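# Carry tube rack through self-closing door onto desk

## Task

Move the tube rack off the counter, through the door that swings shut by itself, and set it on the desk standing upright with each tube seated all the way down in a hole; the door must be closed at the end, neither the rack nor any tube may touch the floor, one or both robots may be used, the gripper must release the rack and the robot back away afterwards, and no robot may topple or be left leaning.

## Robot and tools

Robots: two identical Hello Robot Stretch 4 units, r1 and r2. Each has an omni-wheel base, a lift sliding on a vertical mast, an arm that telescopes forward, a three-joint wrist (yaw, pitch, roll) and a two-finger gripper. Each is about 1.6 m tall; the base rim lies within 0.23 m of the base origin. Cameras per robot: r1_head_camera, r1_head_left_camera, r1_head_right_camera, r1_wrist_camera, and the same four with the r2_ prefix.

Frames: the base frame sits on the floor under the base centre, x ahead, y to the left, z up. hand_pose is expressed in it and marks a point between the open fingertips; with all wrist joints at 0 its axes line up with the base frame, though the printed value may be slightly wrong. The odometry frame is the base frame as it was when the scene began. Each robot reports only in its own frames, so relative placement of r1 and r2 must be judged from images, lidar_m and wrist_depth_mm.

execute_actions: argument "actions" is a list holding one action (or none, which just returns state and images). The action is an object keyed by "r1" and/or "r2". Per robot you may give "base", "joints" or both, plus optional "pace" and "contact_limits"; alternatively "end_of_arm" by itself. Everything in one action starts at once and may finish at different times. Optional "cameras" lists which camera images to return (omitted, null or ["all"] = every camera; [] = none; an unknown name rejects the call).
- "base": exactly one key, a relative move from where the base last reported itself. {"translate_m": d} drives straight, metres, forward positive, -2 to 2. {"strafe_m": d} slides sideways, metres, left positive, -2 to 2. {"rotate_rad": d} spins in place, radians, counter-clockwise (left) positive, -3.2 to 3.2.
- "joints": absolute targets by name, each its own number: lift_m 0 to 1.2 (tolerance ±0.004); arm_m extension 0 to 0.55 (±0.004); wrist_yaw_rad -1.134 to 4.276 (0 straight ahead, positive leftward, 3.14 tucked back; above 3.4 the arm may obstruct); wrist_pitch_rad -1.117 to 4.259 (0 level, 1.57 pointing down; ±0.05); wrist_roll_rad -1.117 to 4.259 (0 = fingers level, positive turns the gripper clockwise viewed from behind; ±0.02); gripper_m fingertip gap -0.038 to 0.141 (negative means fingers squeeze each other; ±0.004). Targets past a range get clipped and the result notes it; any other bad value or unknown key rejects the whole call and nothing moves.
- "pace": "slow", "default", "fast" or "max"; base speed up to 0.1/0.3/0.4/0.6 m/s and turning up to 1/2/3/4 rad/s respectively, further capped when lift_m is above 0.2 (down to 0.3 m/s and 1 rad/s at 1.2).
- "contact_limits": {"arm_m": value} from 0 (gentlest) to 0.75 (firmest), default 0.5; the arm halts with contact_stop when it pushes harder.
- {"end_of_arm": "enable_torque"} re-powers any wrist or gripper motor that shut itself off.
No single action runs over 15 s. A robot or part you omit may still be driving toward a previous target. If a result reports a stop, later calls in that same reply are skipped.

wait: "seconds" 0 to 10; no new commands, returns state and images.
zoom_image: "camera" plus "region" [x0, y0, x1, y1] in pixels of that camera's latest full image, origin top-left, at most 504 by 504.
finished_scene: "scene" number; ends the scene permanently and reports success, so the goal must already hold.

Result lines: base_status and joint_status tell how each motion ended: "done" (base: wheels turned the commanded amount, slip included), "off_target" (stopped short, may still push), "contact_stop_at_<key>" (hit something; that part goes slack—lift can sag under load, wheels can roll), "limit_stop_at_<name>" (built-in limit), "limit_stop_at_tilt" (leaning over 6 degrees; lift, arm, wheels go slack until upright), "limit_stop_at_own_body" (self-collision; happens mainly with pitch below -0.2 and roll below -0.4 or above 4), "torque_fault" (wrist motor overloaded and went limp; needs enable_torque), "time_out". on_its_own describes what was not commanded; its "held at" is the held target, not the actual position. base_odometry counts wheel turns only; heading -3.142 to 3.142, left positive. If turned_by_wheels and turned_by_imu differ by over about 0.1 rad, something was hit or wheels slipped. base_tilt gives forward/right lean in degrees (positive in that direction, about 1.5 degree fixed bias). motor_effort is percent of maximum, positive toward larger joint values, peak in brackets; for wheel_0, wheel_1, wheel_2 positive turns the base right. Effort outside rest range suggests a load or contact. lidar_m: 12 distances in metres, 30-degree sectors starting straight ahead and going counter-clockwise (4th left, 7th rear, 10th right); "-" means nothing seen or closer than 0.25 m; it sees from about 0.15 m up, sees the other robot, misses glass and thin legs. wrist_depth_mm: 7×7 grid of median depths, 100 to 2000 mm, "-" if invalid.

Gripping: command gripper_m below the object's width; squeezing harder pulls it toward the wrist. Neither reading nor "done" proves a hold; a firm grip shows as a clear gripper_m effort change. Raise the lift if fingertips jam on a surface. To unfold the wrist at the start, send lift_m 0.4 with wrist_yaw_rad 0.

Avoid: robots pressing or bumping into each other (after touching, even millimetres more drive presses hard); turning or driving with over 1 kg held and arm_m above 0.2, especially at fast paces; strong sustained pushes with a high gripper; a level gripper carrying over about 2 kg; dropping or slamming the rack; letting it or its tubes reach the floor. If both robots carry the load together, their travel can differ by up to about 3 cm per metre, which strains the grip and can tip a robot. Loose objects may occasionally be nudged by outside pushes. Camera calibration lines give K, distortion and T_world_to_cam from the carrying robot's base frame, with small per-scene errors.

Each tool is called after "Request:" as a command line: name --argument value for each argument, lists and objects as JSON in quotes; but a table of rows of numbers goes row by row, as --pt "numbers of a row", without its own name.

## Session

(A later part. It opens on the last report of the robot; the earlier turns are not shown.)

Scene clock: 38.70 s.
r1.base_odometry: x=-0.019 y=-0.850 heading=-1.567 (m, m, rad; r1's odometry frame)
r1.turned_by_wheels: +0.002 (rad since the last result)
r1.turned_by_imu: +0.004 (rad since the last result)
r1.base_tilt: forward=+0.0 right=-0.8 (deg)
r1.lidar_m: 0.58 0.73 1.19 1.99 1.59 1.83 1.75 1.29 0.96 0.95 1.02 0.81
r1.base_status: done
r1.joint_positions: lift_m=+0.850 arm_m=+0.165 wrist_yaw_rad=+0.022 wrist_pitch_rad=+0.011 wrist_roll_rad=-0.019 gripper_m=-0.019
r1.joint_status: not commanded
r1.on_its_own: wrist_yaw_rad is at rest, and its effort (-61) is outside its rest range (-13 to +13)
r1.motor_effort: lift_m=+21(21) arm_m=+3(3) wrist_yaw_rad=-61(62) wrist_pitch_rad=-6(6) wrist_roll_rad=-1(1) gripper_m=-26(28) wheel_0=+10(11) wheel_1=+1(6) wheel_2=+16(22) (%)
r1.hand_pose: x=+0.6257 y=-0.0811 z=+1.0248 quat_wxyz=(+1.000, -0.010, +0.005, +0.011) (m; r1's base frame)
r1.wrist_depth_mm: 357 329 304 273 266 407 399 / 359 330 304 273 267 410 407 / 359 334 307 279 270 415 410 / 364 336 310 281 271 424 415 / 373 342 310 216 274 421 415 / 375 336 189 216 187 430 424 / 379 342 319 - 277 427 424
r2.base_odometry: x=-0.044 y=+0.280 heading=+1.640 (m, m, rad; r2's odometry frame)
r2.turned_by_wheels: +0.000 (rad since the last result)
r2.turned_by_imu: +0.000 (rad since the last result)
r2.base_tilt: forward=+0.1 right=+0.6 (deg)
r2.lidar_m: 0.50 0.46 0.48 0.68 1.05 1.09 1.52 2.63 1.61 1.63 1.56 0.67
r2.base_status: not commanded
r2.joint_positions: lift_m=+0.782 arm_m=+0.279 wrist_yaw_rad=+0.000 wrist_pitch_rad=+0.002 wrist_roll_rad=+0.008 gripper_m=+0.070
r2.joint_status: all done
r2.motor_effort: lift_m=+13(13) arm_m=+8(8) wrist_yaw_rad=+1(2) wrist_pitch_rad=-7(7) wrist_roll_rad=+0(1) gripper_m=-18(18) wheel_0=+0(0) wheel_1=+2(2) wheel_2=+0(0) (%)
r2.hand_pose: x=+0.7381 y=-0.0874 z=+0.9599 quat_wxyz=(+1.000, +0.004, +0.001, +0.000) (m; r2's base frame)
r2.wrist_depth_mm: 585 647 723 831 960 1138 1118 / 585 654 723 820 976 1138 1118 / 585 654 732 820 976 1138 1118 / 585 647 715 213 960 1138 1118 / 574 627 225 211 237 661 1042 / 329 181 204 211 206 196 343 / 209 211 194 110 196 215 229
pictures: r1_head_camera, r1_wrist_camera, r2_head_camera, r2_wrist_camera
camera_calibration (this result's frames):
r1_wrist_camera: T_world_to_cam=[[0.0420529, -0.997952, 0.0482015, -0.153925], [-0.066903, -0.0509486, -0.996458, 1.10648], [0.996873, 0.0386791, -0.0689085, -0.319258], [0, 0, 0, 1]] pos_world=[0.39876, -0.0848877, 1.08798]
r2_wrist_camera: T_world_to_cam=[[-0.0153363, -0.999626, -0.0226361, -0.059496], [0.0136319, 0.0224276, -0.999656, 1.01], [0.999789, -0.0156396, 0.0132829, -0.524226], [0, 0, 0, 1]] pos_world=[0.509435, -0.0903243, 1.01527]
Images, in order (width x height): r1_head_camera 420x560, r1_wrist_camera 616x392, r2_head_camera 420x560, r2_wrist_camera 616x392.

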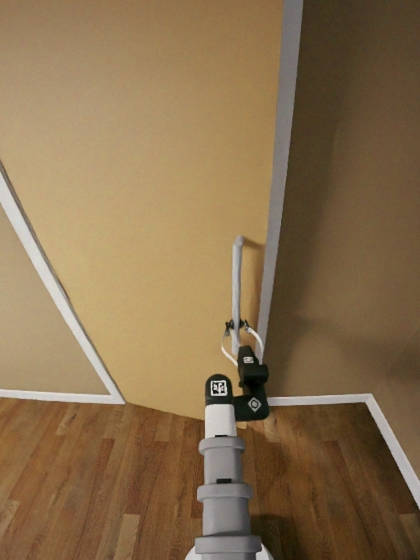

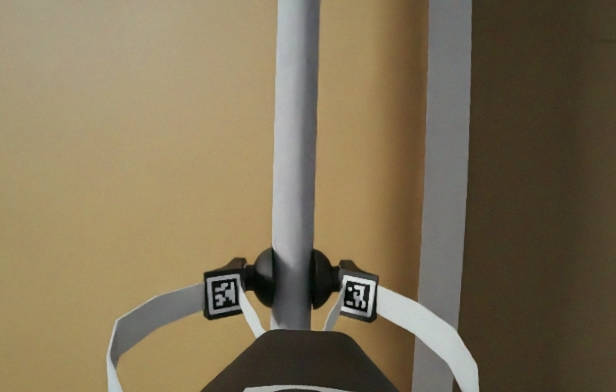

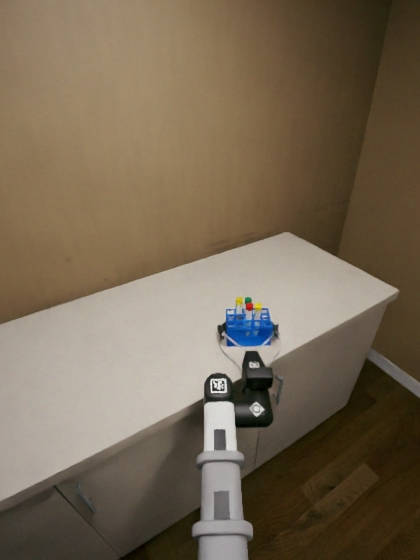

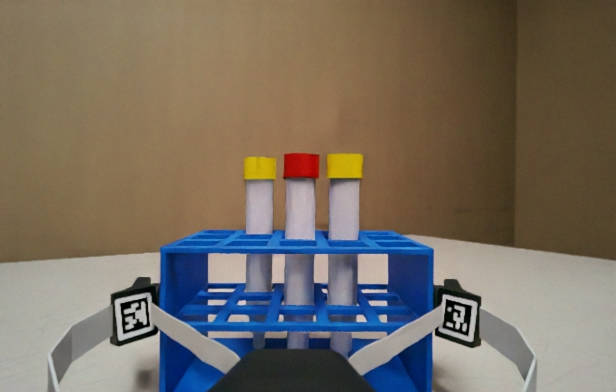

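Request:
execute_actions --actions '[{"r1":{"base":{"strafe_m":0.055},"pace":"slow"},"r2":{"joints":{"lift_m":0.85,"gripper_m":0.06},"pace":"slow"}}]' --cameras '["r2_wrist_camera"]'

Request:
execute_actions --actions '[{"r1":{"base":{"translate_m":-0.2},"joints":{"arm_m":0.27},"pace":"slow"},"r2":{"base":{"translate_m":-0.3},"joints":{"arm_m":0.0}}}]' --cameras '["r2_wrist_camera"]'

Request:
execute_actions --actions '[{"r1":{"base":{"strafe_m":0.1},"joints":{"arm_m":0.18,"wrist_yaw_rad":-0.1},"pace":"slow"},"r2":{"base":{"rotate_rad":-1.12},"pace":"slow"}}]' --cameras '["r2_wrist_camera","r1_head_camera","r2_head_left_camera"]'

Scene clock: 52.80 s.
r1.base_odometry: x=+0.036 y=-0.850 heading=-1.569 (m, m, rad; r1's odometry frame)
r1.turned_by_wheels: -0.002 (rad since the last result)
r1.turned_by_imu: -0.001 (rad since the last result)
r1.base_tilt: forward=+0.1 right=-0.6 (deg)
r1.lidar_m: 0.59 0.76 1.22 1.95 1.54 1.85 1.77 1.40 1.02 1.01 1.07 0.65
r1.base_status: done
r1.joint_positions: lift_m=+0.850 arm_m=+0.165 wrist_yaw_rad=-0.016 wrist_pitch_rad=+0.011 wrist_roll_rad=-0.019 gripper_m=-0.019
r1.joint_status: not commanded
r1.on_its_own: wrist_yaw_rad is at rest, and its effort (+44) is outside its rest range (-13 to +13)
r1.motor_effort: lift_m=+20(21) arm_m=+3(3) wrist_yaw_rad=+44(62) wrist_pitch_rad=-6(6) wrist_roll_rad=+0(0) gripper_m=-20(27) wheel_0=-16(18) wheel_1=-1(12) wheel_2=-8(17) (%)
r1.hand_pose: x=+0.6225 y=-0.0920 z=+1.0248 quat_wxyz=(+1.000, -0.009, +0.006, -0.008) (m; r1's base frame)
r1.wrist_depth_mm: 336 320 301 283 266 436 427 / 343 322 301 285 267 433 433 / 345 324 304 287 272 439 436 / 349 325 306 290 273 442 445 / 353 330 309 213 273 449 442 / 357 334 189 213 187 449 449 / 357 334 319 - 277 455 449
r2.base_odometry: x=-0.044 y=+0.280 heading=+1.640 (m, m, rad; r2's odometry frame)
r2.turned_by_wheels: +0.000 (rad since the last result)
r2.turned_by_imu: -0.001 (rad since the last result)
r2.base_tilt: forward=+0.1 right=+0.7 (deg)
r2.lidar_m: 0.50 0.45 0.48 0.66 1.04 1.10 1.53 2.61 1.56 1.62 1.55 0.65
r2.base_status: not commanded
r2.joint_positions: lift_m=+0.850 arm_m=+0.279 wrist_yaw_rad=+0.000 wrist_pitch_rad=+0.003 wrist_roll_rad=+0.008 gripper_m=+0.060
r2.joint_status: all done
r2.motor_effort: lift_m=+23(23) arm_m=+7(8) wrist_yaw_rad=+1(1) wrist_pitch_rad=-10(10) wrist_roll_rad=+1(1) gripper_m=-19(22) wheel_0=+0(0) wheel_1=+2(2) wheel_2=+0(0) (%)
r2.hand_pose: x=+0.7381 y=-0.0874 z=+1.0268 quat_wxyz=(+1.000, +0.004, +0.002, +0.000) (m; r2's base frame)
r2.wrist_depth_mm: 591 647 723 831 960 1138 1118 / 585 647 732 820 960 1138 1118 / 585 647 723 820 960 1138 1118 / 580 647 715 211 976 1138 1118 / 585 647 225 209 211 1160 1118 / 544 179 204 208 206 185 559 / 345 329 195 110 187 355 353
pictures: r2_wrist_camera
camera_calibration (this result's frames):
r2_wrist_camera: T_world_to_cam=[[-0.0153589, -0.999626, -0.0226208, -0.0579808], [0.0126287, 0.0224278, -0.999669, 1.07762], [0.999802, -0.0156395, 0.0122795, -0.524095], [0, 0, 0, 1]] pos_world=[0.509491, -0.0903243, 1.08239]
Images, in order (width x height): r2_wrist_camera 616x392.

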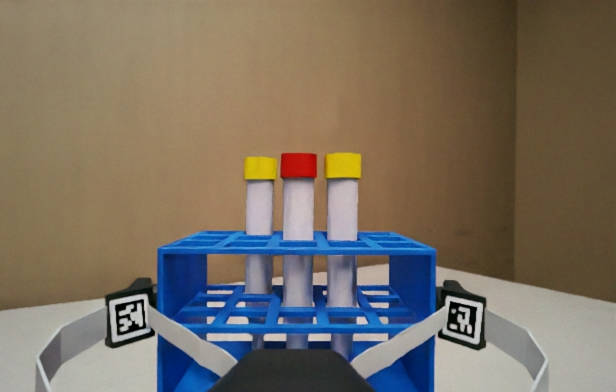

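Scene clock: 56.07 s.
r1.base_odometry: x=+0.036 y=-0.650 heading=-1.568 (m, m, rad; r1's odometry frame)
r1.turned_by_wheels: +0.001 (rad since the last result)
r1.turned_by_imu: +0.000 (rad since the last result)
r1.base_tilt: forward=+0.0 right=-0.7 (deg)
r1.lidar_m: 0.69 0.93 1.52 1.59 1.28 1.62 1.56 1.36 1.01 0.96 1.07 1.00
r1.base_status: done
r1.joint_positions: lift_m=+0.850 arm_m=+0.269 wrist_yaw_rad=+0.010 wrist_pitch_rad=+0.011 wrist_roll_rad=-0.019 gripper_m=-0.019
r1.joint_status: all done
r1.on_its_own: wrist_yaw_rad is at rest, and its effort (-27) is outside its rest range (-13 to +13)
r1.motor_effort: lift_m=+21(21) arm_m=+3(2) wrist_yaw_rad=-27(45) wrist_pitch_rad=-4(6) wrist_roll_rad=-1(0) gripper_m=-29(29) wheel_0=+2(17) wheel_1=-1(10) wheel_2=+11(10) (%)
r1.hand_pose: x=+0.7296 y=-0.0846 z=+1.0249 quat_wxyz=(+1.000, -0.009, +0.005, +0.005) (m; r1's base frame)
r1.wrist_depth_mm: 407 364 320 274 260 508 508 / 410 364 322 278 264 512 512 / 415 366 324 279 265 517 517 / 418 370 329 282 266 517 525 / 427 370 330 216 265 530 521 / 424 375 190 217 190 525 525 / 430 368 342 - 271 530 535
r2.base_odometry: x=-0.023 y=-0.019 heading=+1.640 (m, m, rad; r2's odometry frame)
r2.turned_by_wheels: +0.000 (rad since the last result)
r2.turned_by_imu: +0.001 (rad since the last result)
r2.base_tilt: forward=+0.1 right=+0.6 (deg)
r2.lidar_m: 0.41 0.72 0.75 0.95 0.90 0.95 1.30 2.36 1.30 1.78 1.71 0.49
r2.base_status: done
r2.joint_positions: lift_m=+0.850 arm_m=+0.004 wrist_yaw_rad=+0.000 wrist_pitch_rad=+0.004 wrist_roll_rad=+0.008 gripper_m=+0.060
r2.joint_status: all done
joint sent to its limit — the command would take r2.arm_m past its lower limit, so that joint was sent only as far as its limit.
r2.motor_effort: lift_m=+22(23) arm_m=-7(6) wrist_yaw_rad=+2(0) wrist_pitch_rad=-11(12) wrist_roll_rad=-3(0) gripper_m=-20(20) wheel_0=-1(6) wheel_1=+0(5) wheel_2=+0(5) (%)
r2.hand_pose: x=+0.4631 y=-0.0875 z=+1.0267 quat_wxyz=(+1.000, +0.004, +0.002, +0.000) (m; r2's base frame)
r2.wrist_depth_mm: 976 1098 1229 1397 1576 1618 1366 / 976 1098 1205 1366 1618 1661 1397 / 991 1098 1229 1366 1618 1618 1336 / 976 1098 1182 211 1618 1661 1336 / 960 1042 226 208 212 1499 1397 / 554 179 204 208 206 184 1336 / 469 521 195 110 187 917 1281
pictures: r2_wrist_camera
camera_calibration (this result's frames):
r2_wrist_camera: T_world_to_cam=[[-0.0155293, -0.999624, -0.0226153, -0.0621799], [0.0122778, 0.0224257, -0.999673, 1.08119], [0.999804, -0.0158019, 0.0119249, -0.248776], [0, 0, 0, 1]] pos_world=[0.234487, -0.090334, 1.08239]
Images, in order (width x height): r2_wrist_camera 616x392.

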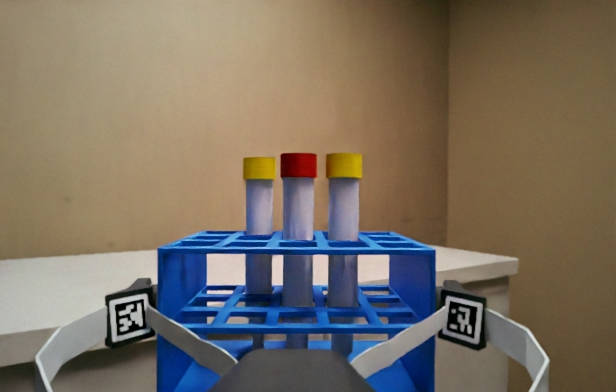

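Scene clock: 58.47 s.
r1.base_odometry: x=+0.136 y=-0.650 heading=-1.568 (m, m, rad; r1's odometry frame)
r1.turned_by_wheels: +0.000 (rad since the last result)
r1.turned_by_imu: +0.000 (rad since the last result)
r1.base_tilt: forward=+0.0 right=-0.8 (deg)
r1.lidar_m: 0.59 0.92 1.52 1.08 1.14 1.64 1.57 1.52 1.10 1.08 1.15 0.64
r1.base_status: done
r1.joint_positions: lift_m=+0.850 arm_m=+0.181 wrist_yaw_rad=-0.104 wrist_pitch_rad=+0.011 wrist_roll_rad=-0.019 gripper_m=-0.019
r1.joint_status: all done
r1.motor_effort: lift_m=+21(21) arm_m=-7(11) wrist_yaw_rad=+9(82) wrist_pitch_rad=-5(4) wrist_roll_rad=-1(1) gripper_m=-25(27) wheel_0=-8(11) wheel_1=+2(12) wheel_2=+1(16) (%)
r1.hand_pose: x=+0.6300 y=-0.1169 z=+1.0249 quat_wxyz=(+0.999, -0.009, +0.006, -0.052) (m; r1's base frame)
r1.wrist_depth_mm: 427 370 327 281 266 640 647 / 427 375 327 282 266 654 654 / 433 377 329 283 268 661 661 / 436 387 334 285 268 654 676 / 439 384 336 220 267 676 676 / 445 387 192 219 187 676 683 / 452 379 347 - 272 699 691
r2.base_odometry: x=-0.023 y=-0.019 heading=+0.521 (m, m, rad; r2's odometry frame)
r2.turned_by_wheels: -1.120 (rad since the last result)
r2.turned_by_imu: -1.112 (rad since the last result)
r2.base_tilt: forward=+0.2 right=+0.7 (deg)
r2.lidar_m: 0.43 1.13 0.79 0.72 0.73 0.98 0.89 0.90 1.24 2.34 1.21 0.47
r2.base_status: done
r2.joint_positions: lift_m=+0.850 arm_m=+0.004 wrist_yaw_rad=+0.000 wrist_pitch_rad=+0.004 wrist_roll_rad=+0.008 gripper_m=+0.060
r2.joint_status: not commanded
r2.motor_effort: lift_m=+22(22) arm_m=-7(7) wrist_yaw_rad=+2(2) wrist_pitch_rad=-11(11) wrist_roll_rad=-2(2) gripper_m=-20(20) wheel_0=+1(1) wheel_1=+2(6) wheel_2=+1(6) (%)
r2.hand_pose: x=+0.4631 y=-0.0875 z=+1.0267 quat_wxyz=(+1.000, +0.004, +0.002, +0.000) (m; r2's base frame)
r2.wrist_depth_mm: 1366 1430 1430 1464 1464 1430 1308 / 1366 1430 1430 1464 1499 1397 1336 / 1397 1430 1397 1464 1499 1397 1336 / 1397 1397 1430 211 1499 1430 1336 / 1397 1430 225 208 212 1430 1336 / 1397 179 204 208 206 184 1336 / 1336 1397 195 110 188 1430 1308
pictures: r1_head_camera, r2_head_left_camera, r2_wrist_camera
camera_calibration (this result's frames):
r2_wrist_camera: T_world_to_cam=[[-0.0154969, -0.999624, -0.0226126, -0.0621883], [0.0122769, 0.0224234, -0.999673, 1.08119], [0.999805, -0.0157695, 0.0119248, -0.248778], [0, 0, 0, 1]] pos_world=[0.234492, -0.0903319, 1.08239]
Images, in order (width x height): r1_head_camera 420x560, r2_head_left_camera 420x672, r2_wrist_camera 616x392.

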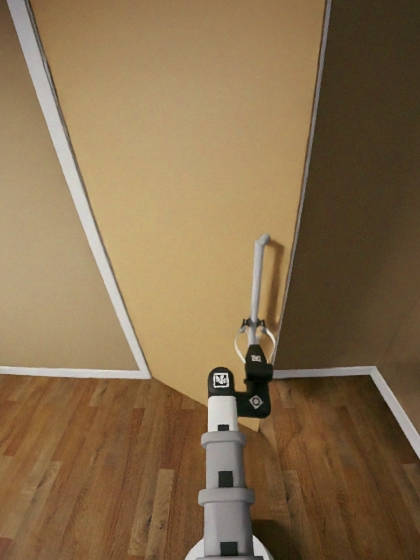

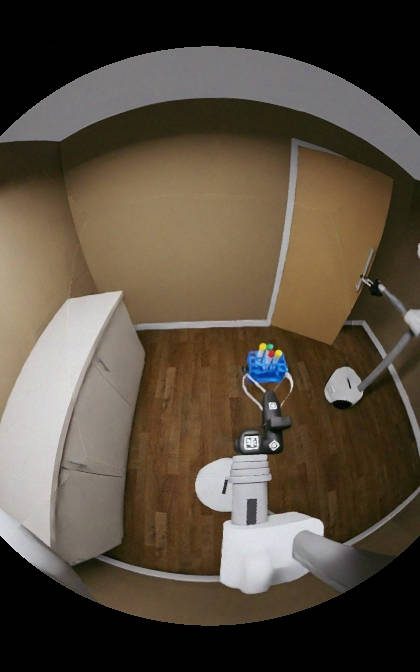

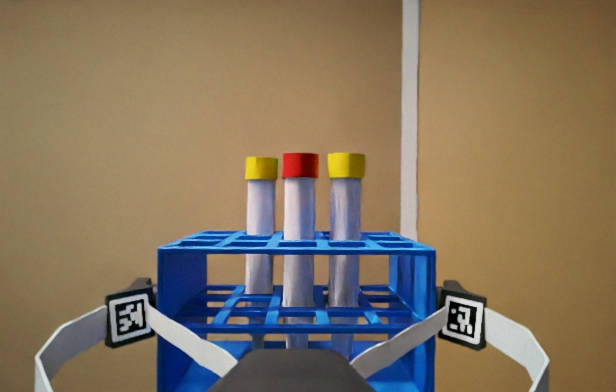

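Request:
execute_actions --actions '[{"r1":{"base":{"strafe_m":0.09},"joints":{"arm_m":0.11},"pace":"slow"},"r2":{"base":{"translate_m":-0.4}}}]' --cameras '[]'

Request:
execute_actions --actions '[{"r1":{"base":{"strafe_m":0.065},"joints":{"wrist_yaw_rad":-0.25},"pace":"slow"},"r2":{"base":{"strafe_m":-0.3}}}]' --cameras '[]'

Request:
execute_actions --actions '[{"r1":{"base":{"strafe_m":0.08},"joints":{"wrist_yaw_rad":-0.42},"pace":"slow"},"r2":{"base":{"strafe_m":-0.3}}}]' --cameras '["r1_head_camera","r2_head_left_camera"]'

Scene clock: 71.20 s.
r1.base_odometry: x=+0.225 y=-0.650 heading=-1.570 (m, m, rad; r1's odometry frame)
r1.turned_by_wheels: -0.002 (rad since the last result)
r1.turned_by_imu: -0.003 (rad since the last result)
r1.base_tilt: forward=+0.1 right=-0.5 (deg)
r1.lidar_m: 0.53 0.92 1.53 1.89 1.18 1.47 1.55 1.63 1.20 1.17 1.25 0.52
r1.base_status: done
r1.joint_positions: lift_m=+0.850 arm_m=+0.111 wrist_yaw_rad=-0.124 wrist_pitch_rad=+0.011 wrist_roll_rad=-0.019 gripper_m=-0.019
r1.joint_status: all done
r1.on_its_own: wrist_yaw_rad is at rest, and its effort (+72) is outside its rest range (-13 to +13)
r1.motor_effort: lift_m=+21(21) arm_m=-4(9) wrist_yaw_rad=+72(70) wrist_pitch_rad=-6(6) wrist_roll_rad=-1(2) gripper_m=-19(26) wheel_0=-18(18) wheel_1=-1(7) wheel_2=-10(4) (%)
r1.hand_pose: x=+0.5570 y=-0.1224 z=+1.0247 quat_wxyz=(+0.998, -0.009, +0.006, -0.062) (m; r1's base frame)
r1.wrist_depth_mm: 496 413 345 298 260 248 759 / 496 415 349 301 263 251 768 / 500 418 349 304 265 252 768 / 504 421 351 306 265 253 768 / 512 424 353 223 262 255 788 / 517 427 187 213 185 255 809 / 530 436 364 - 270 253 798
r2.base_odometry: x=-0.370 y=-0.218 heading=+0.521 (m, m, rad; r2's odometry frame)
r2.turned_by_wheels: +0.000 (rad since the last result)
r2.turned_by_imu: +0.002 (rad since the last result)
r2.base_tilt: forward=+0.1 right=+0.6 (deg)
r2.lidar_m: 0.43 1.06 0.75 0.68 0.70 0.55 0.50 0.52 0.69 1.61 1.39 0.47
r2.base_status: done
r2.joint_positions: lift_m=+0.850 arm_m=+0.004 wrist_yaw_rad=+0.000 wrist_pitch_rad=+0.004 wrist_roll_rad=+0.008 gripper_m=+0.060
r2.joint_status: not commanded
r2.motor_effort: lift_m=+22(22) arm_m=-7(7) wrist_yaw_rad=+2(1) wrist_pitch_rad=-11(12) wrist_roll_rad=-1(1) gripper_m=-20(20) wheel_0=+1(11) wheel_1=+1(4) wheel_2=-2(6) (%)
r2.hand_pose: x=+0.4631 y=-0.0875 z=+1.0267 quat_wxyz=(+1.000, +0.004, +0.002, +0.000) (m; r2's base frame)
r2.wrist_depth_mm: 1708 1808 1808 1808 1808 1661 1537 / 1756 1808 1756 1808 1863 1708 1537 / 1756 1756 1808 1863 1863 1708 1576 / 1756 1756 1863 211 1808 1708 1576 / 1708 1756 226 208 211 1756 1576 / 1708 178 204 207 206 184 1576 / 1229 1756 195 110 187 1661 1576
pictures: none
No camera images: the call's "cameras" was empty. Leave "cameras" out to get every camera's image.

Scene clock: 73.53 s.
r1.base_odometry: x=+0.290 y=-0.650 heading=-1.573 (m, m, rad; r1's odometry frame)
r1.turned_by_wheels: -0.002 (rad since the last result)
r1.turned_by_imu: -0.003 (rad since the last result)
r1.base_tilt: forward=+0.0 right=-0.6 (deg)
r1.lidar_m: 0.62 0.96 1.52 1.82 0.89 1.02 1.55 1.62 1.25 1.23 1.32 0.51
r1.base_status: done
r1.joint_positions: lift_m=+0.850 arm_m=+0.111 wrist_yaw_rad=-0.275 wrist_pitch_rad=+0.012 wrist_roll_rad=-0.019 gripper_m=-0.019
r1.joint_status: wrist_yaw_rad off_target (ended at -0.275, target -0.250)
r1.on_its_own: wrist_yaw_rad is at rest, and its effort (+72) is outside its rest range (-13 to +13)
r1.motor_effort: lift_m=+21(21) arm_m=-3(4) wrist_yaw_rad=+72(74) wrist_pitch_rad=-8(8) wrist_roll_rad=+0(1) gripper_m=-17(30) wheel_0=-20(19) wheel_1=+1(7) wheel_2=-11(13) (%)
r1.hand_pose: x=+0.5354 y=-0.1625 z=+1.0246 quat_wxyz=(+0.990, -0.009, +0.007, -0.137) (m; r1's base frame)
r1.wrist_depth_mm: 418 368 325 293 258 251 904 / 418 368 327 296 259 866 917 / 421 370 332 297 265 866 917 / 424 375 330 298 267 854 931 / 427 379 336 228 265 878 976 / 436 382 187 212 188 257 960 / 442 389 338 - 271 574 960
r2.base_odometry: x=-0.221 y=-0.479 heading=+0.521 (m, m, rad; r2's odometry frame)
r2.turned_by_wheels: +0.000 (rad since the last result)
r2.turned_by_imu: +0.001 (rad since the last result)
r2.base_tilt: forward=+0.1 right=+0.7 (deg)
r2.lidar_m: 0.40 1.55 1.07 1.00 0.73 0.50 0.47 0.50 0.64 1.57 2.14 0.49
r2.base_status: done
r2.joint_positions: lift_m=+0.850 arm_m=+0.004 wrist_yaw_rad=+0.000 wrist_pitch_rad=+0.004 wrist_roll_rad=+0.008 gripper_m=+0.060
r2.joint_status: not commanded
r2.motor_effort: lift_m=+22(22) arm_m=-7(8) wrist_yaw_rad=+1(1) wrist_pitch_rad=-10(11) wrist_roll_rad=+0(0) gripper_m=-21(19) wheel_0=+0(8) wheel_1=+1(7) wheel_2=-1(1) (%)
r2.hand_pose: x=+0.4631 y=-0.0874 z=+1.0268 quat_wxyz=(+1.000, +0.004, +0.002, +0.000) (m; r2's base frame)
r2.wrist_depth_mm: 1708 1708 1808 1863 1708 1537 - / 1756 1756 1808 1808 1756 1499 - / 1756 1756 1863 1863 1661 1499 - / 1756 1808 1808 212 1661 1499 1025 / 1756 1808 225 207 211 1537 - / 1756 180 204 207 206 184 - / 1756 1756 194 110 187 1537 -
pictures: none
No camera images: the call's "cameras" was empty. Leave "cameras" out to get every camera's image.

Scene clock: 75.87 s.
r1.base_odometry: x=+0.370 y=-0.650 heading=-1.575 (m, m, rad; r1's odometry frame)
r1.turned_by_wheels: -0.002 (rad since the last result)
r1.turned_by_imu: -0.005 (rad since the last result)
r1.base_tilt: forward=+0.0 right=-0.7 (deg)
r1.lidar_m: 0.60 1.04 1.50 1.74 1.83 0.69 1.12 1.62 1.36 1.31 1.39 0.49
r1.base_status: done
r1.joint_positions: lift_m=+0.850 arm_m=+0.110 wrist_yaw_rad=-0.447 wrist_pitch_rad=+0.012 wrist_roll_rad=-0.019 gripper_m=-0.019
r1.joint_status: wrist_yaw_rad off_target (ended at -0.447, target -0.420)
r1.on_its_own: wrist_yaw_rad is at rest, and its effort (+77) is outside its rest range (-13 to +13)
r1.motor_effort: lift_m=+21(21) arm_m=-2(3) wrist_yaw_rad=+77(79) wrist_pitch_rad=-8(8) wrist_roll_rad=+0(0) gripper_m=-22(29) wheel_0=-17(20) wheel_1=+0(7) wheel_2=-13(13) (%)
r1.hand_pose: x=+0.5036 y=-0.2036 z=+1.0245 quat_wxyz=(+0.975, -0.008, +0.008, -0.222) (m; r1's base frame)
r1.wrist_depth_mm: 362 332 306 283 260 1060 1160 / 364 336 309 286 263 1060 1182 / 368 336 310 290 264 1060 1182 / 368 340 314 291 270 1098 1182 / 375 342 315 217 266 1098 1205 / 377 345 185 208 186 263 1229 / 382 351 319 - 274 266 1205
r2.base_odometry: x=-0.072 y=-0.739 heading=+0.521 (m, m, rad; r2's odometry frame)
r2.turned_by_wheels: +0.000 (rad since the last result)
r2.turned_by_imu: +0.001 (rad since the last result)
r2.base_tilt: forward=+0.1 right=+0.6 (deg)
r2.lidar_m: 0.42 2.01 1.38 1.29 0.75 0.49 0.46 0.50 0.63 1.48 1.85 0.48
r2.base_status: done
r2.joint_positions: lift_m=+0.850 arm_m=+0.004 wrist_yaw_rad=+0.000 wrist_pitch_rad=+0.004 wrist_roll_rad=+0.008 gripper_m=+0.060
r2.joint_status: not commanded
r2.motor_effort: lift_m=+22(22) arm_m=-7(7) wrist_yaw_rad=+1(2) wrist_pitch_rad=-11(11) wrist_roll_rad=-1(1) gripper_m=-18(20) wheel_0=+0(6) wheel_1=+1(6) wheel_2=-1(1) (%)
r2.hand_pose: x=+0.4631 y=-0.0874 z=+1.0268 quat_wxyz=(+1.000, +0.004, +0.002, +0.000) (m; r2's base frame)
r2.wrist_depth_mm: 1756 1808 1863 1756 1499 1397 - / 1756 1756 1863 1756 1537 1921 - / 1756 1808 1863 1708 1499 732 - / 1756 1808 1863 211 1098 715 - / 1808 1808 226 208 211 1430 - / 1708 179 204 208 206 183 - / 1808 1808 194 110 187 820 -
pictures: r1_head_camera, r2_head_left_camera
Images, in order (width x height): r1_head_camera 420x560, r2_head_left_camera 420x672.

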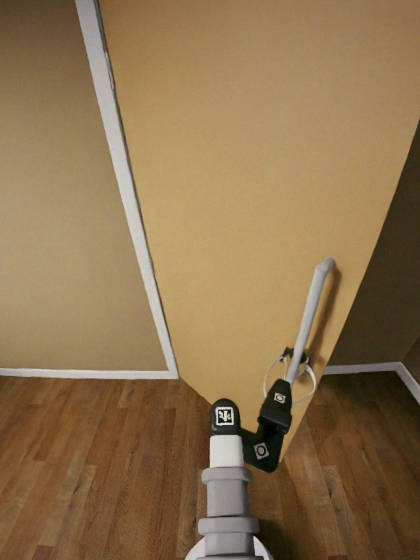

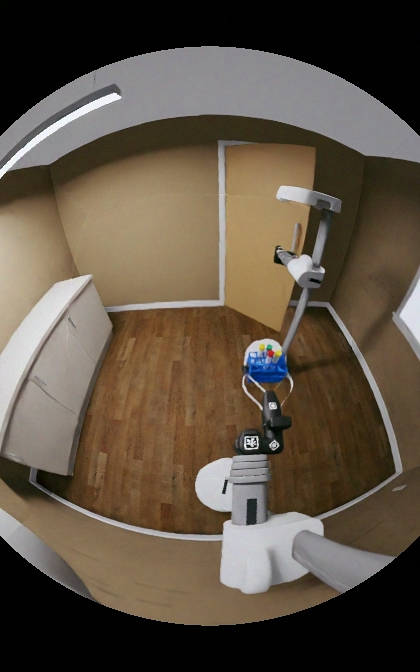

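Request:
execute_actions --actions '[{"r1":{"base":{"strafe_m":0.085},"joints":{"wrist_yaw_rad":-0.61},"pace":"slow"},"r2":{"base":{"strafe_m":-0.3}}}]' --cameras '[]'

Request:
execute_actions --actions '[{"r1":{"base":{"strafe_m":0.09},"joints":{"wrist_yaw_rad":-0.8},"pace":"slow"},"r2":{"base":{"strafe_m":-0.2}}}]' --cameras '[]'

Request:
execute_actions --actions '[{"r1":{"base":{"strafe_m":0.12},"joints":{"arm_m":0.05},"pace":"slow"},"r2":{"base":{"rotate_rad":0.05}}}]' --cameras '[]'

Request:
execute_actions --actions '[{"r1":{"base":{"strafe_m":0.15},"joints":{"arm_m":0.0},"pace":"slow"}}]' --cameras '["r1_head_left_camera","r2_head_left_camera"]'

Scene clock: 83.83 s.
r1.base_odometry: x=+0.454 y=-0.650 heading=-1.578 (m, m, rad; r1's odometry frame)
r1.turned_by_wheels: -0.002 (rad since the last result)
r1.turned_by_imu: -0.003 (rad since the last result)
r1.base_tilt: forward=+0.0 right=-0.6 (deg)
r1.lidar_m: 0.63 1.05 1.52 1.66 1.75 1.08 0.62 1.62 1.45 1.40 1.43 0.46
r1.base_status: done
r1.joint_positions: lift_m=+0.850 arm_m=+0.110 wrist_yaw_rad=-0.635 wrist_pitch_rad=+0.012 wrist_roll_rad=-0.019 gripper_m=-0.019
r1.joint_status: wrist_yaw_rad off_target (ended at -0.635, target -0.610)
r1.on_its_own: wrist_yaw_rad is at rest, and its effort (+75) is outside its rest range (-13 to +13)
r1.motor_effort: lift_m=+21(21) arm_m=-2(2) wrist_yaw_rad=+75(77) wrist_pitch_rad=-9(10) wrist_roll_rad=-1(0) gripper_m=-21(28) wheel_0=-18(20) wheel_1=+1(10) wheel_2=-13(15) (%)
r1.hand_pose: x=+0.4616 y=-0.2415 z=+1.0244 quat_wxyz=(+0.950, -0.007, +0.009, -0.312) (m; r1's base frame)
r1.wrist_depth_mm: 324 307 293 278 264 1308 1182 / 324 306 294 281 266 1281 1205 / 327 312 297 285 268 1366 1205 / 329 317 301 286 271 1336 1229 / 336 315 301 216 273 1430 1182 / 340 322 187 208 188 1308 1229 / 342 324 307 - 277 1336 1205
r2.base_odometry: x=+0.077 y=-0.999 heading=+0.521 (m, m, rad; r2's odometry frame)
r2.turned_by_wheels: +0.000 (rad since the last result)
r2.turned_by_imu: +0.000 (rad since the last result)
r2.base_tilt: forward=+0.1 right=+0.6 (deg)
r2.lidar_m: 0.42 2.23 1.69 1.59 0.70 0.48 0.44 0.47 0.63 1.47 1.53 0.47
r2.base_status: done
r2.joint_positions: lift_m=+0.850 arm_m=+0.004 wrist_yaw_rad=+0.000 wrist_pitch_rad=+0.004 wrist_roll_rad=+0.008 gripper_m=+0.060
r2.joint_status: not commanded
r2.motor_effort: lift_m=+22(22) arm_m=-8(7) wrist_yaw_rad=+2(1) wrist_pitch_rad=-11(11) wrist_roll_rad=+0(0) gripper_m=-19(21) wheel_0=+0(7) wheel_1=+1(9) wheel_2=-1(3) (%)
r2.hand_pose: x=+0.4631 y=-0.0874 z=+1.0268 quat_wxyz=(+1.000, +0.004, +0.002, +0.000) (m; r2's base frame)
r2.wrist_depth_mm: 1863 1863 1808 1430 1983 - 1808 / 1756 1863 1808 1430 - - 1863 / 1808 1863 1808 809 - - 1756 / 1808 1863 1808 210 - - 1756 / 1808 1808 225 208 211 - 1808 / 1808 180 204 208 206 184 1808 / 1808 1863 195 110 187 - 1708
pictures: none
No camera images: the call's "cameras" was empty. Leave "cameras" out to get every camera's image.

Scene clock: 85.87 s.
r1.base_odometry: x=+0.544 y=-0.651 heading=-1.579 (m, m, rad; r1's odometry frame)
r1.turned_by_wheels: -0.002 (rad since the last result)
r1.turned_by_imu: -0.003 (rad since the last result)
r1.base_tilt: forward=+0.1 right=-0.8 (deg)
r1.lidar_m: 0.65 1.06 1.50 1.57 1.65 1.59 0.93 0.68 1.53 1.47 0.50 0.43
r1.base_status: done
r1.joint_positions: lift_m=+0.850 arm_m=+0.110 wrist_yaw_rad=-0.822 wrist_pitch_rad=+0.013 wrist_roll_rad=-0.019 gripper_m=-0.019
r1.joint_status: wrist_yaw_rad off_target (ended at -0.822, target -0.800)
r1.on_its_own: wrist_yaw_rad is at rest, and its effort (+65) is outside its rest range (-13 to +13)
r1.motor_effort: lift_m=+21(21) arm_m=-2(2) wrist_yaw_rad=+65(72) wrist_pitch_rad=-11(11) wrist_roll_rad=+0(0) gripper_m=-20(25) wheel_0=-15(19) wheel_1=+2(8) wheel_2=-11(13) (%)
r1.hand_pose: x=+0.4135 y=-0.2708 z=+1.0242 quat_wxyz=(+0.917, -0.006, +0.010, -0.399) (m; r1's base frame)
r1.wrist_depth_mm: 298 289 285 278 270 1336 1205 / 301 293 286 279 272 1366 1205 / 303 297 287 281 273 1430 1229 / 306 298 291 283 276 1366 1205 / 309 301 294 216 276 1366 1229 / 314 304 186 210 189 1397 1229 / 317 306 298 - 285 1430 1229
r2.base_odometry: x=+0.177 y=-1.173 heading=+0.521 (m, m, rad; r2's odometry frame)
r2.turned_by_wheels: +0.000 (rad since the last result)
r2.turned_by_imu: +0.000 (rad since the last result)
r2.base_tilt: forward=+0.1 right=+0.6 (deg)
r2.lidar_m: 0.44 0.93 1.90 1.80 0.69 0.46 0.42 0.44 0.59 1.29 1.33 0.48
r2.base_status: done
r2.joint_positions: lift_m=+0.850 arm_m=+0.004 wrist_yaw_rad=+0.000 wrist_pitch_rad=+0.004 wrist_roll_rad=+0.008 gripper_m=+0.060
r2.joint_status: not commanded
r2.motor_effort: lift_m=+21(22) arm_m=-8(7) wrist_yaw_rad=+2(2) wrist_pitch_rad=-12(12) wrist_roll_rad=+0(0) gripper_m=-21(21) wheel_0=+0(6) wheel_1=+1(9) wheel_2=-1(0) (%)
r2.hand_pose: x=+0.4631 y=-0.0874 z=+1.0268 quat_wxyz=(+1.000, +0.004, +0.002, +0.000) (m; r2's base frame)
r2.wrist_depth_mm: 1808 1863 1537 1983 1983 - 1576 / 1863 1808 1537 - - - 1576 / 1808 691 1576 - - - 1618 / 1808 699 1098 209 - - 1576 / 1863 1808 226 208 211 - 1618 / 1808 179 204 208 206 184 1618 / 1863 1863 195 110 187 - 1499
pictures: none
No camera images: the call's "cameras" was empty. Leave "cameras" out to get every camera's image.

Scene clock: 88.20 s.
r1.base_odometry: x=+0.663 y=-0.652 heading=-1.581 (m, m, rad; r1's odometry frame)
r1.turned_by_wheels: -0.002 (rad since the last result)
r1.turned_by_imu: -0.006 (rad since the last result)
r1.base_tilt: forward=-0.1 right=-0.6 (deg)
r1.lidar_m: 0.64 1.08 1.48 1.45 1.53 1.64 0.96 0.72 1.66 1.61 0.45 0.38
r1.base_status: done
r1.joint_positions: lift_m=+0.850 arm_m=+0.050 wrist_yaw_rad=-0.824 wrist_pitch_rad=+0.013 wrist_roll_rad=-0.019 gripper_m=-0.019
r1.joint_status: all done
r1.on_its_own: wrist_yaw_rad is at rest, and its effort (+70) is outside its rest range (-13 to +13)
r1.motor_effort: lift_m=+21(21) arm_m=-1(7) wrist_yaw_rad=+70(67) wrist_pitch_rad=-12(12) wrist_roll_rad=-1(1) gripper_m=-20(24) wheel_0=-13(19) wheel_1=+2(5) wheel_2=-10(14) (%)
r1.hand_pose: x=+0.3530 y=-0.2710 z=+1.0241 quat_wxyz=(+0.916, -0.006, +0.010, -0.400) (m; r1's base frame)
r1.wrist_depth_mm: 349 324 303 285 262 1464 1308 / 349 327 304 286 264 1430 1336 / 355 329 307 286 268 1464 1308 / 357 332 310 289 268 1464 1336 / 362 334 312 230 271 1430 1336 / 366 342 187 211 186 1430 1336 / 370 342 317 - 273 1397 1308
r2.base_odometry: x=+0.177 y=-1.173 heading=+0.570 (m, m, rad; r2's odometry frame)
r2.turned_by_wheels: +0.050 (rad since the last result)
r2.turned_by_imu: +0.049 (rad since the last result)
r2.base_tilt: forward=+0.1 right=+0.6 (deg)
r2.lidar_m: 0.42 0.96 1.87 1.80 0.65 0.45 0.42 0.45 0.61 1.26 1.35 0.46
r2.base_status: done
r2.joint_positions: lift_m=+0.850 arm_m=+0.004 wrist_yaw_rad=+0.000 wrist_pitch_rad=+0.004 wrist_roll_rad=+0.008 gripper_m=+0.060
r2.joint_status: not commanded
r2.motor_effort: lift_m=+22(22) arm_m=-7(7) wrist_yaw_rad=+1(1) wrist_pitch_rad=-11(12) wrist_roll_rad=+0(1) gripper_m=-21(20) wheel_0=-2(2) wheel_1=+0(5) wheel_2=+0(2) (%)
r2.hand_pose: x=+0.4631 y=-0.0874 z=+1.0268 quat_wxyz=(+1.000, +0.004, +0.002, +0.000) (m; r2's base frame)
r2.wrist_depth_mm: 1863 1863 1576 - 1983 1863 1708 / 1808 1863 1576 - 1863 1921 1661 / 699 768 1576 - 1863 1983 1708 / 1808 750 1464 211 1921 1921 1661 / 1921 809 226 208 211 1921 1661 / 1863 178 204 208 206 184 1661 / 1863 750 195 110 187 1921 1576
pictures: none
No camera images: the call's "cameras" was empty. Leave "cameras" out to get every camera's image.

Scene clock: 90.83 s.
r1.base_odometry: x=+0.813 y=-0.653 heading=-1.583 (m, m, rad; r1's odometry frame)
r1.turned_by_wheels: -0.001 (rad since the last result)
r1.turned_by_imu: -0.006 (rad since the last result)
r1.base_tilt: forward=+0.0 right=-0.7 (deg)
r1.lidar_m: 0.76 1.08 1.34 1.31 1.37 1.64 1.14 0.83 1.83 1.75 0.36 0.37
r1.base_status: done
r1.joint_positions: lift_m=+0.850 arm_m=+0.000 wrist_yaw_rad=-0.823 wrist_pitch_rad=+0.014 wrist_roll_rad=-0.019 gripper_m=-0.019
r1.joint_status: all done
r1.on_its_own: wrist_yaw_rad is at rest, and its effort (+67) is outside its rest range (-13 to +13)
r1.motor_effort: lift_m=+21(21) arm_m=-1(5) wrist_yaw_rad=+67(69) wrist_pitch_rad=-14(14) wrist_roll_rad=-2(1) gripper_m=-19(25) wheel_0=-10(19) wheel_1=+2(8) wheel_2=-10(8) (%)
r1.hand_pose: x=+0.3031 y=-0.2710 z=+1.0239 quat_wxyz=(+0.916, -0.006, +0.010, -0.400) (m; r1's base frame)
r1.wrist_depth_mm: 449 384 334 296 258 249 1430 / 452 389 336 297 263 251 1464 / 455 392 336 298 265 252 1430 / 462 394 340 301 266 1576 1430 / 466 397 345 224 262 1537 1464 / 473 402 187 213 186 257 1430 / 480 410 351 - 268 258 1499
r2.base_odometry: x=+0.177 y=-1.173 heading=+0.570 (m, m, rad; r2's odometry frame)
r2.turned_by_wheels: +0.000 (rad since the last result)
r2.turned_by_imu: +0.000 (rad since the last result)
r2.base_tilt: forward=+0.1 right=+0.6 (deg)
r2.lidar_m: 0.40 1.02 1.89 1.79 0.63 0.46 0.43 0.43 0.63 1.31 1.34 0.48
r2.base_status: not commanded
r2.joint_positions: lift_m=+0.850 arm_m=+0.004 wrist_yaw_rad=+0.000 wrist_pitch_rad=+0.004 wrist_roll_rad=+0.008 gripper_m=+0.060
r2.joint_status: not commanded
r2.motor_effort: lift_m=+22(22) arm_m=-7(7) wrist_yaw_rad=+1(1) wrist_pitch_rad=-10(11) wrist_roll_rad=+1(1) gripper_m=-19(19) wheel_0=-2(1) wheel_1=+0(0) wheel_2=+1(1) (%)
r2.hand_pose: x=+0.4631 y=-0.0874 z=+1.0268 quat_wxyz=(+1.000, +0.004, +0.002, +0.000) (m; r2's base frame)
r2.wrist_depth_mm: 1808 1863 1863 - 1921 1983 1756 / 1863 1863 1863 - 1863 1921 1708 / 741 1863 1921 - 1863 1983 1708 / 741 1863 1336 211 1863 1921 1708 / 1863 1863 227 208 211 1921 1708 / 1863 178 204 208 206 184 1756 / 1863 1808 195 110 187 1921 1618
pictures: r1_head_left_camera, r2_head_left_camera
Images, in order (width x height): r1_head_left_camera 420x672, r2_head_left_camera 420x672.

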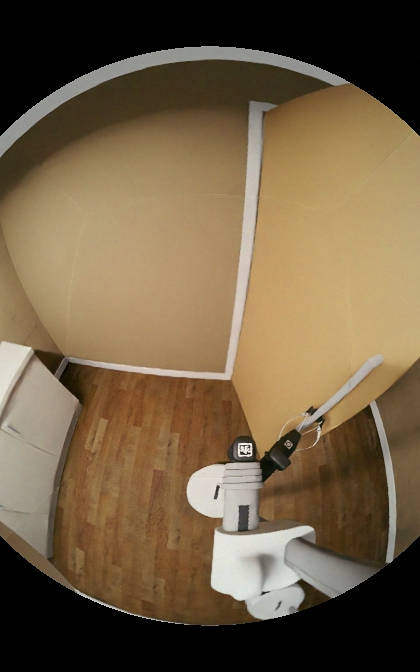

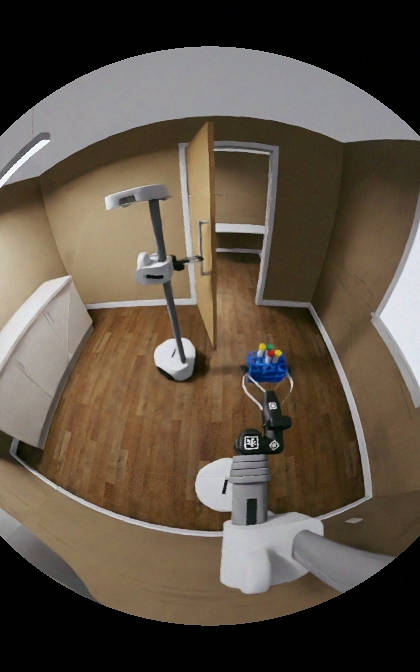

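Request:
execute_actions --actions '[{"r1":{"base":{"strafe_m":0.22},"joints":{"wrist_yaw_rad":-0.96},"pace":"slow"},"r2":{"base":{"strafe_m":-0.1}}}]' --cameras '[]'

Request:
execute_actions --actions '[{"r2":{"base":{"translate_m":0.9}}}]' --cameras '["r2_head_camera","r2_head_left_camera"]'

Scene clock: 96.43 s.
r1.base_odometry: x=+1.033 y=-0.656 heading=-1.583 (m, m, rad; r1's odometry frame)
r1.turned_by_wheels: +0.000 (rad since the last result)
r1.turned_by_imu: +0.000 (rad since the last result)
r1.base_tilt: forward=+0.0 right=-0.7 (deg)
r1.lidar_m: 1.01 1.07 1.08 1.05 1.13 1.55 1.54 1.17 1.04 1.98 0.34 0.47
r1.base_status: done
r1.joint_positions: lift_m=+0.850 arm_m=+0.000 wrist_yaw_rad=-0.960 wrist_pitch_rad=+0.015 wrist_roll_rad=-0.019 gripper_m=-0.019
r1.joint_status: all done
r1.motor_effort: lift_m=+21(21) arm_m=-1(1) wrist_yaw_rad=+0(64) wrist_pitch_rad=-15(16) wrist_roll_rad=+0(2) gripper_m=-25(29) wheel_0=-7(14) wheel_1=+3(11) wheel_2=+2(9) (%)
r1.hand_pose: x=+0.2649 y=-0.2865 z=+1.0238 quat_wxyz=(+0.887, -0.005, +0.011, -0.462) (m; r1's base frame)
r1.wrist_depth_mm: 591 459 362 283 262 255 1618 / 591 452 366 285 264 260 1537 / 597 459 366 287 265 1708 1576 / 597 462 368 289 266 1756 1708 / 615 469 375 219 263 1708 1618 / 621 473 191 220 189 1708 1618 / 634 452 389 - 264 976 1618
r2.base_odometry: x=+0.231 y=-1.257 heading=+0.570 (m, m, rad; r2's odometry frame)
r2.turned_by_wheels: +0.000 (rad since the last result)
r2.turned_by_imu: +0.000 (rad since the last result)
r2.base_tilt: forward=+0.1 right=+0.7 (deg)
r2.lidar_m: 0.43 1.17 2.01 1.78 0.64 0.46 0.42 0.46 0.62 1.21 1.24 0.46
r2.base_status: done
r2.joint_positions: lift_m=+0.850 arm_m=+0.004 wrist_yaw_rad=+0.000 wrist_pitch_rad=+0.004 wrist_roll_rad=+0.008 gripper_m=+0.060
r2.joint_status: not commanded
r2.motor_effort: lift_m=+22(22) arm_m=-8(7) wrist_yaw_rad=+1(1) wrist_pitch_rad=-11(11) wrist_roll_rad=-1(2) gripper_m=-20(20) wheel_0=+0(6) wheel_1=+0(9) wheel_2=+0(1) (%)
r2.hand_pose: x=+0.4631 y=-0.0874 z=+1.0268 quat_wxyz=(+1.000, +0.004, +0.002, +0.000) (m; r2's base frame)
r2.wrist_depth_mm: 1863 1255 - - 1921 1921 1576 / 1808 1229 - - 1921 1921 1537 / 1863 1229 - - 1983 1921 1576 / 1863 1229 - 211 1921 1983 1576 / 1863 1160 225 208 211 1863 1537 / 1808 179 204 209 206 184 1576 / 1863 1042 194 110 187 1921 1464
pictures: none
No camera images: the call's "cameras" was empty. Leave "cameras" out to get every camera's image.

Scene clock: 100.93 s.
r1.base_odometry: x=+1.033 y=-0.656 heading=-1.583 (m, m, rad; r1's odometry frame)
r1.turned_by_wheels: +0.000 (rad since the last result)
r1.turned_by_imu: +0.000 (rad since the last result)
r1.base_tilt: forward=+0.0 right=-0.6 (deg)
r1.lidar_m: 1.02 1.07 1.12 1.07 1.13 1.55 1.53 1.61 0.63 0.63 0.35 0.48
r1.base_status: not commanded
r1.joint_positions: lift_m=+0.850 arm_m=+0.000 wrist_yaw_rad=-0.960 wrist_pitch_rad=+0.015 wrist_roll_rad=-0.019 gripper_m=-0.019
r1.joint_status: not commanded
r1.motor_effort: lift_m=+21(21) arm_m=-1(1) wrist_yaw_rad=+2(4) wrist_pitch_rad=-15(16) wrist_roll_rad=-1(1) gripper_m=-25(23) wheel_0=-6(6) wheel_1=+3(3) wheel_2=+2(1) (%)
r1.hand_pose: x=+0.2649 y=-0.2865 z=+1.0238 quat_wxyz=(+0.887, -0.005, +0.011, -0.462) (m; r1's base frame)
r1.wrist_depth_mm: 591 459 362 283 262 255 1576 / 597 459 366 285 264 262 1576 / 591 462 366 287 264 1756 1618 / 597 462 368 289 264 654 1576 / 609 466 373 220 262 691 1618 / 621 473 190 219 189 1708 1576 / 627 452 392 - 263 991 1618
r2.base_odometry: x=+0.988 y=-0.771 heading=+0.570 (m, m, rad; r2's odometry frame)
r2.turned_by_wheels: +0.000 (rad since the last result)
r2.turned_by_imu: -0.005 (rad since the last result)
r2.base_tilt: forward=+0.1 right=+0.7 (deg)
r2.lidar_m: 0.43 0.64 0.60 0.63 1.93 1.40 1.31 1.38 1.23 1.16 1.26 0.52
r2.base_status: done
r2.joint_positions: lift_m=+0.850 arm_m=+0.004 wrist_yaw_rad=+0.000 wrist_pitch_rad=+0.004 wrist_roll_rad=+0.008 gripper_m=+0.060
r2.joint_status: not commanded
r2.motor_effort: lift_m=+21(22) arm_m=-7(7) wrist_yaw_rad=+1(2) wrist_pitch_rad=-11(11) wrist_roll_rad=+1(0) gripper_m=-19(22) wheel_0=-1(5) wheel_1=+1(7) wheel_2=+1(11) (%)
r2.hand_pose: x=+0.4631 y=-0.0874 z=+1.0268 quat_wxyz=(+1.000, +0.004, +0.002, +0.000) (m; r2's base frame)
r2.wrist_depth_mm: 842 - - - 1042 1078 1042 / 831 - - - 1042 1060 1078 / 831 - - - 1042 1078 1078 / 842 - - 211 1042 1060 1098 / 842 - 225 208 211 1060 1078 / 809 179 204 208 206 183 1078 / 778 - 194 110 187 1060 1078
pictures: r2_head_camera, r2_head_left_camera
Images, in order (width x height): r2_head_camera 420x560, r2_head_left_camera 420x672.

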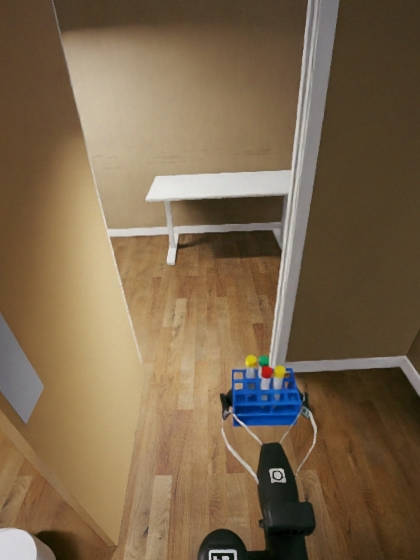

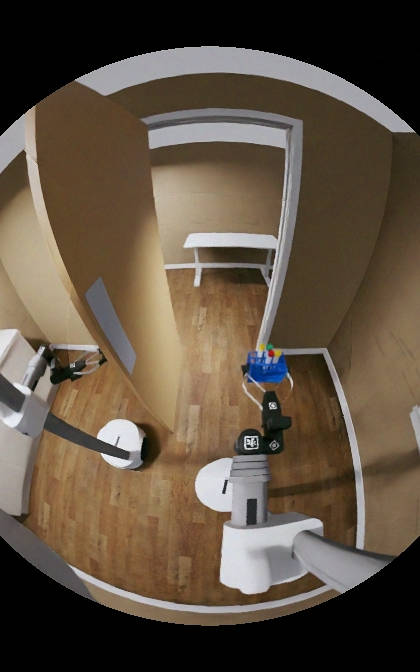

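Request:
execute_actions --actions '[{"r2":{"base":{"rotate_rad":0.04}}}]' --cameras '[]'

Request:
execute_actions --actions '[{"r2":{"base":{"translate_m":1.75}}}]' --cameras '[]'

Request:
execute_actions --actions '[{"r1":{"joints":{"gripper_m":0.14}},"r2":{"joints":{"lift_m":0.7}}}]' --cameras '["r2_head_camera","r2_wrist_camera","r1_head_right_camera"]'

Scene clock: 104.10 s.
r1.base_odometry: x=+1.033 y=-0.656 heading=-1.583 (m, m, rad; r1's odometry frame)
r1.turned_by_wheels: +0.000 (rad since the last result)
r1.turned_by_imu: +0.000 (rad since the last result)
r1.base_tilt: forward=-0.1 right=-0.7 (deg)
r1.lidar_m: 1.02 1.09 1.09 1.07 1.13 1.58 1.54 1.60 0.62 0.63 0.35 0.47
r1.base_status: not commanded
r1.joint_positions: lift_m=+0.850 arm_m=+0.000 wrist_yaw_rad=-0.960 wrist_pitch_rad=+0.015 wrist_roll_rad=-0.019 gripper_m=-0.019
r1.joint_status: not commanded
r1.motor_effort: lift_m=+21(21) arm_m=-1(1) wrist_yaw_rad=+2(2) wrist_pitch_rad=-15(16) wrist_roll_rad=-1(2) gripper_m=-27(25) wheel_0=-6(7) wheel_1=+3(3) wheel_2=+2(1) (%)
r1.hand_pose: x=+0.2649 y=-0.2865 z=+1.0238 quat_wxyz=(+0.887, -0.005, +0.011, -0.462) (m; r1's base frame)
r1.wrist_depth_mm: 591 455 362 285 262 254 1618 / 591 459 364 285 263 259 1618 / 597 459 366 289 265 1661 1618 / 597 455 368 290 265 640 1618 / 603 469 370 220 262 661 1576 / 621 473 190 218 188 1756 1618 / 627 449 389 - 265 991 1661
r2.base_odometry: x=+0.988 y=-0.771 heading=+0.610 (m, m, rad; r2's odometry frame)
r2.turned_by_wheels: +0.040 (rad since the last result)
r2.turned_by_imu: +0.040 (rad since the last result)
r2.base_tilt: forward=+0.1 right=+0.7 (deg)
r2.lidar_m: 0.43 0.61 0.60 0.66 1.87 1.39 1.34 1.40 1.20 1.17 1.28 0.49
r2.base_status: done
r2.joint_positions: lift_m=+0.850 arm_m=+0.004 wrist_yaw_rad=+0.000 wrist_pitch_rad=+0.004 wrist_roll_rad=+0.008 gripper_m=+0.060
r2.joint_status: not commanded
r2.motor_effort: lift_m=+21(21) arm_m=-6(7) wrist_yaw_rad=+1(1) wrist_pitch_rad=-10(11) wrist_roll_rad=+0(0) gripper_m=-19(20) wheel_0=+1(4) wheel_1=-1(3) wheel_2=+0(6) (%)
r2.hand_pose: x=+0.4631 y=-0.0874 z=+1.0268 quat_wxyz=(+1.000, +0.004, +0.002, +0.000) (m; r2's base frame)
r2.wrist_depth_mm: 778 - - - - 1042 1042 / 768 - - - - 1025 1042 / 778 - - - - 1025 1042 / 778 - - 210 1042 1042 1042 / 778 - 226 208 211 1042 1060 / 741 177 204 208 206 185 1042 / 715 976 195 110 187 1042 1042
pictures: none
No camera images: the call's "cameras" was empty. Leave "cameras" out to get every camera's image.

Scene clock: 111.43 s.
r1.base_odometry: x=+1.033 y=-0.656 heading=-1.583 (m, m, rad; r1's odometry frame)
r1.turned_by_wheels: +0.000 (rad since the last result)
r1.turned_by_imu: +0.001 (rad since the last result)
r1.base_tilt: forward=-0.2 right=-0.8 (deg)
r1.lidar_m: 1.01 1.07 1.10 1.08 1.13 1.55 1.55 1.63 2.03 1.97 0.34 0.47
r1.base_status: not commanded
r1.joint_positions: lift_m=+0.850 arm_m=+0.000 wrist_yaw_rad=-0.960 wrist_pitch_rad=+0.015 wrist_roll_rad=-0.019 gripper_m=-0.019
r1.joint_status: not commanded
r1.motor_effort: lift_m=+21(21) arm_m=-1(1) wrist_yaw_rad=+2(3) wrist_pitch_rad=-16(16) wrist_roll_rad=-1(1) gripper_m=-26(23) wheel_0=-6(7) wheel_1=+3(3) wheel_2=+1(2) (%)
r1.hand_pose: x=+0.2649 y=-0.2865 z=+1.0238 quat_wxyz=(+0.887, -0.005, +0.011, -0.462) (m; r1's base frame)
r1.wrist_depth_mm: 591 459 364 286 260 256 1537 / 597 459 368 285 264 260 1618 / 597 455 366 289 265 1756 1661 / 603 462 368 290 266 1756 1618 / 609 469 373 220 263 1756 1576 / 609 473 190 219 188 1756 1618 / 640 455 389 - 263 991 1618
r2.base_odometry: x=+2.422 y=+0.232 heading=+0.610 (m, m, rad; r2's odometry frame)
r2.turned_by_wheels: +0.000 (rad since the last result)
r2.turned_by_imu: -0.011 (rad since the last result)
r2.base_tilt: forward=+0.1 right=+0.7 (deg)
r2.lidar_m: 0.41 0.93 2.43 1.26 0.58 0.62 3.12 0.55 0.51 1.24 1.28 0.47
r2.base_status: done
r2.joint_positions: lift_m=+0.850 arm_m=+0.004 wrist_yaw_rad=+0.000 wrist_pitch_rad=+0.004 wrist_roll_rad=+0.008 gripper_m=+0.060
r2.joint_status: not commanded
r2.motor_effort: lift_m=+21(21) arm_m=-7(7) wrist_yaw_rad=+2(1) wrist_pitch_rad=-10(11) wrist_roll_rad=-1(1) gripper_m=-20(21) wheel_0=-1(3) wheel_1=-1(3) wheel_2=+2(2) (%)
r2.hand_pose: x=+0.4631 y=-0.0874 z=+1.0268 quat_wxyz=(+1.000, +0.004, +0.002, +0.000) (m; r2's base frame)
r2.wrist_depth_mm: 1397 1397 1397 1397 1430 1430 1430 / 1430 1397 1397 1397 1397 1430 1430 / 1430 1430 1430 1430 1464 1430 1464 / 1397 1397 1430 210 1397 1430 1464 / 1430 1430 226 208 211 1430 1464 / 1430 177 204 208 206 183 1205 / 741 699 195 110 188 750 750
pictures: none
No camera images: the call's "cameras" was empty. Leave "cameras" out to get every camera's image.

Scene clock: 113.93 s.
r1.base_odometry: x=+1.033 y=-0.656 heading=-1.583 (m, m, rad; r1's odometry frame)
r1.turned_by_wheels: +0.000 (rad since the last result)
r1.turned_by_imu: +0.000 (rad since the last result)
r1.base_tilt: forward=-0.1 right=-0.7 (deg)
r1.lidar_m: 1.03 1.06 1.12 1.05 1.12 1.55 1.54 1.59 2.05 1.97 1.01 1.01
r1.base_status: not commanded
r1.joint_positions: lift_m=+0.850 arm_m=+0.000 wrist_yaw_rad=-0.960 wrist_pitch_rad=+0.011 wrist_roll_rad=-0.019 gripper_m=+0.140
r1.joint_status: all done
r1.motor_effort: lift_m=+21(21) arm_m=-1(1) wrist_yaw_rad=+1(26) wrist_pitch_rad=-7(15) wrist_roll_rad=-1(1) gripper_m=+2(27) wheel_0=-5(7) wheel_1=+3(3) wheel_2=+0(2) (%)
r1.hand_pose: x=+0.2648 y=-0.2865 z=+1.0247 quat_wxyz=(+0.887, -0.006, +0.009, -0.462) (m; r1's base frame)
r1.wrist_depth_mm: 741 788 854 904 1863 1808 1618 / 759 798 854 917 - 1863 1618 / 750 809 854 931 1863 1808 1618 / 759 820 866 917 1983 1756 1661 / 768 798 891 946 1983 1756 1618 / 778 809 866 917 1025 1756 1661 / 778 820 878 - - 1756 1661
r2.base_odometry: x=+2.422 y=+0.232 heading=+0.610 (m, m, rad; r2's odometry frame)
r2.turned_by_wheels: +0.000 (rad since the last result)
r2.turned_by_imu: +0.000 (rad since the last result)
r2.base_tilt: forward=+0.1 right=+0.7 (deg)
r2.lidar_m: 0.41 0.92 2.45 1.25 0.58 0.59 0.66 0.54 0.52 1.24 1.29 0.93
r2.base_status: not commanded
r2.joint_positions: lift_m=+0.700 arm_m=+0.004 wrist_yaw_rad=+0.000 wrist_pitch_rad=+0.004 wrist_roll_rad=+0.008 gripper_m=+0.060
r2.joint_status: all done
r2.motor_effort: lift_m=+13(20) arm_m=-8(7) wrist_yaw_rad=+2(1) wrist_pitch_rad=-11(11) wrist_roll_rad=+0(0) gripper_m=-20(20) wheel_0=-1(0) wheel_1=-1(1) wheel_2=+2(1) (%)
r2.hand_pose: x=+0.4631 y=-0.0874 z=+0.8775 quat_wxyz=(+1.000, +0.004, +0.002, +0.000) (m; r2's base frame)
r2.wrist_depth_mm: 1397 1397 1397 1397 1430 1464 1430 / 1430 1397 1430 1430 1430 1430 1464 / 1430 1397 1430 1430 1430 1430 1430 / 1430 1430 1430 211 1430 1397 1430 / 1430 1308 226 208 211 1366 1464 / 759 178 204 208 205 184 778 / 1430 976 194 110 187 1430 1025
pictures: r1_head_right_camera, r2_head_camera, r2_wrist_camera
camera_calibration (this result's frames):
r2_wrist_camera: T_world_to_cam=[[-0.0153314, -0.999627, -0.0226129, -0.0655917], [0.0122837, 0.0224255, -0.999673, 0.931992], [0.999807, -0.0156042, 0.0119353, -0.247007], [0, 0, 0, 1]] pos_world=[0.234506, -0.090322, 0.933152]
Images, in order (width x height): r1_head_right_camera 420x672, r2_head_camera 420x560, r2_wrist_camera 616x392.

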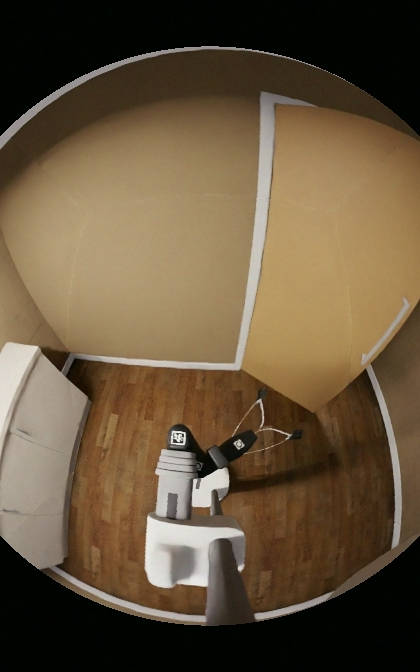

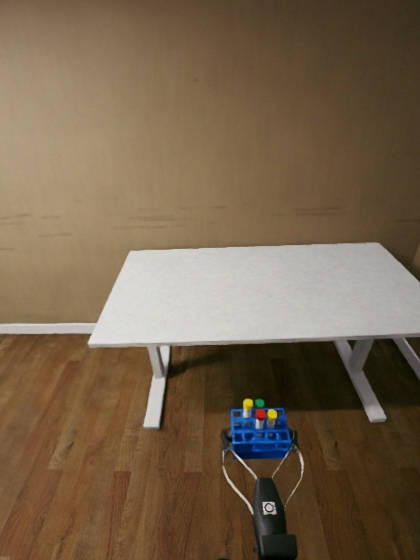

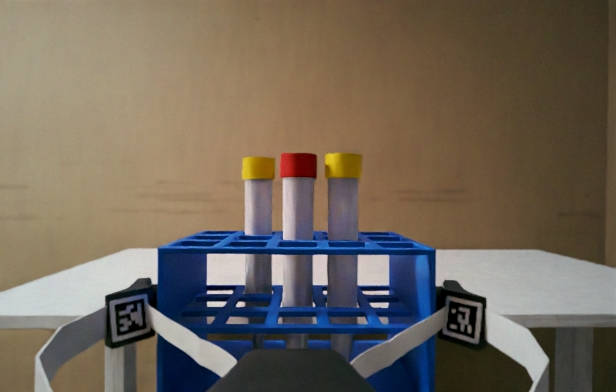

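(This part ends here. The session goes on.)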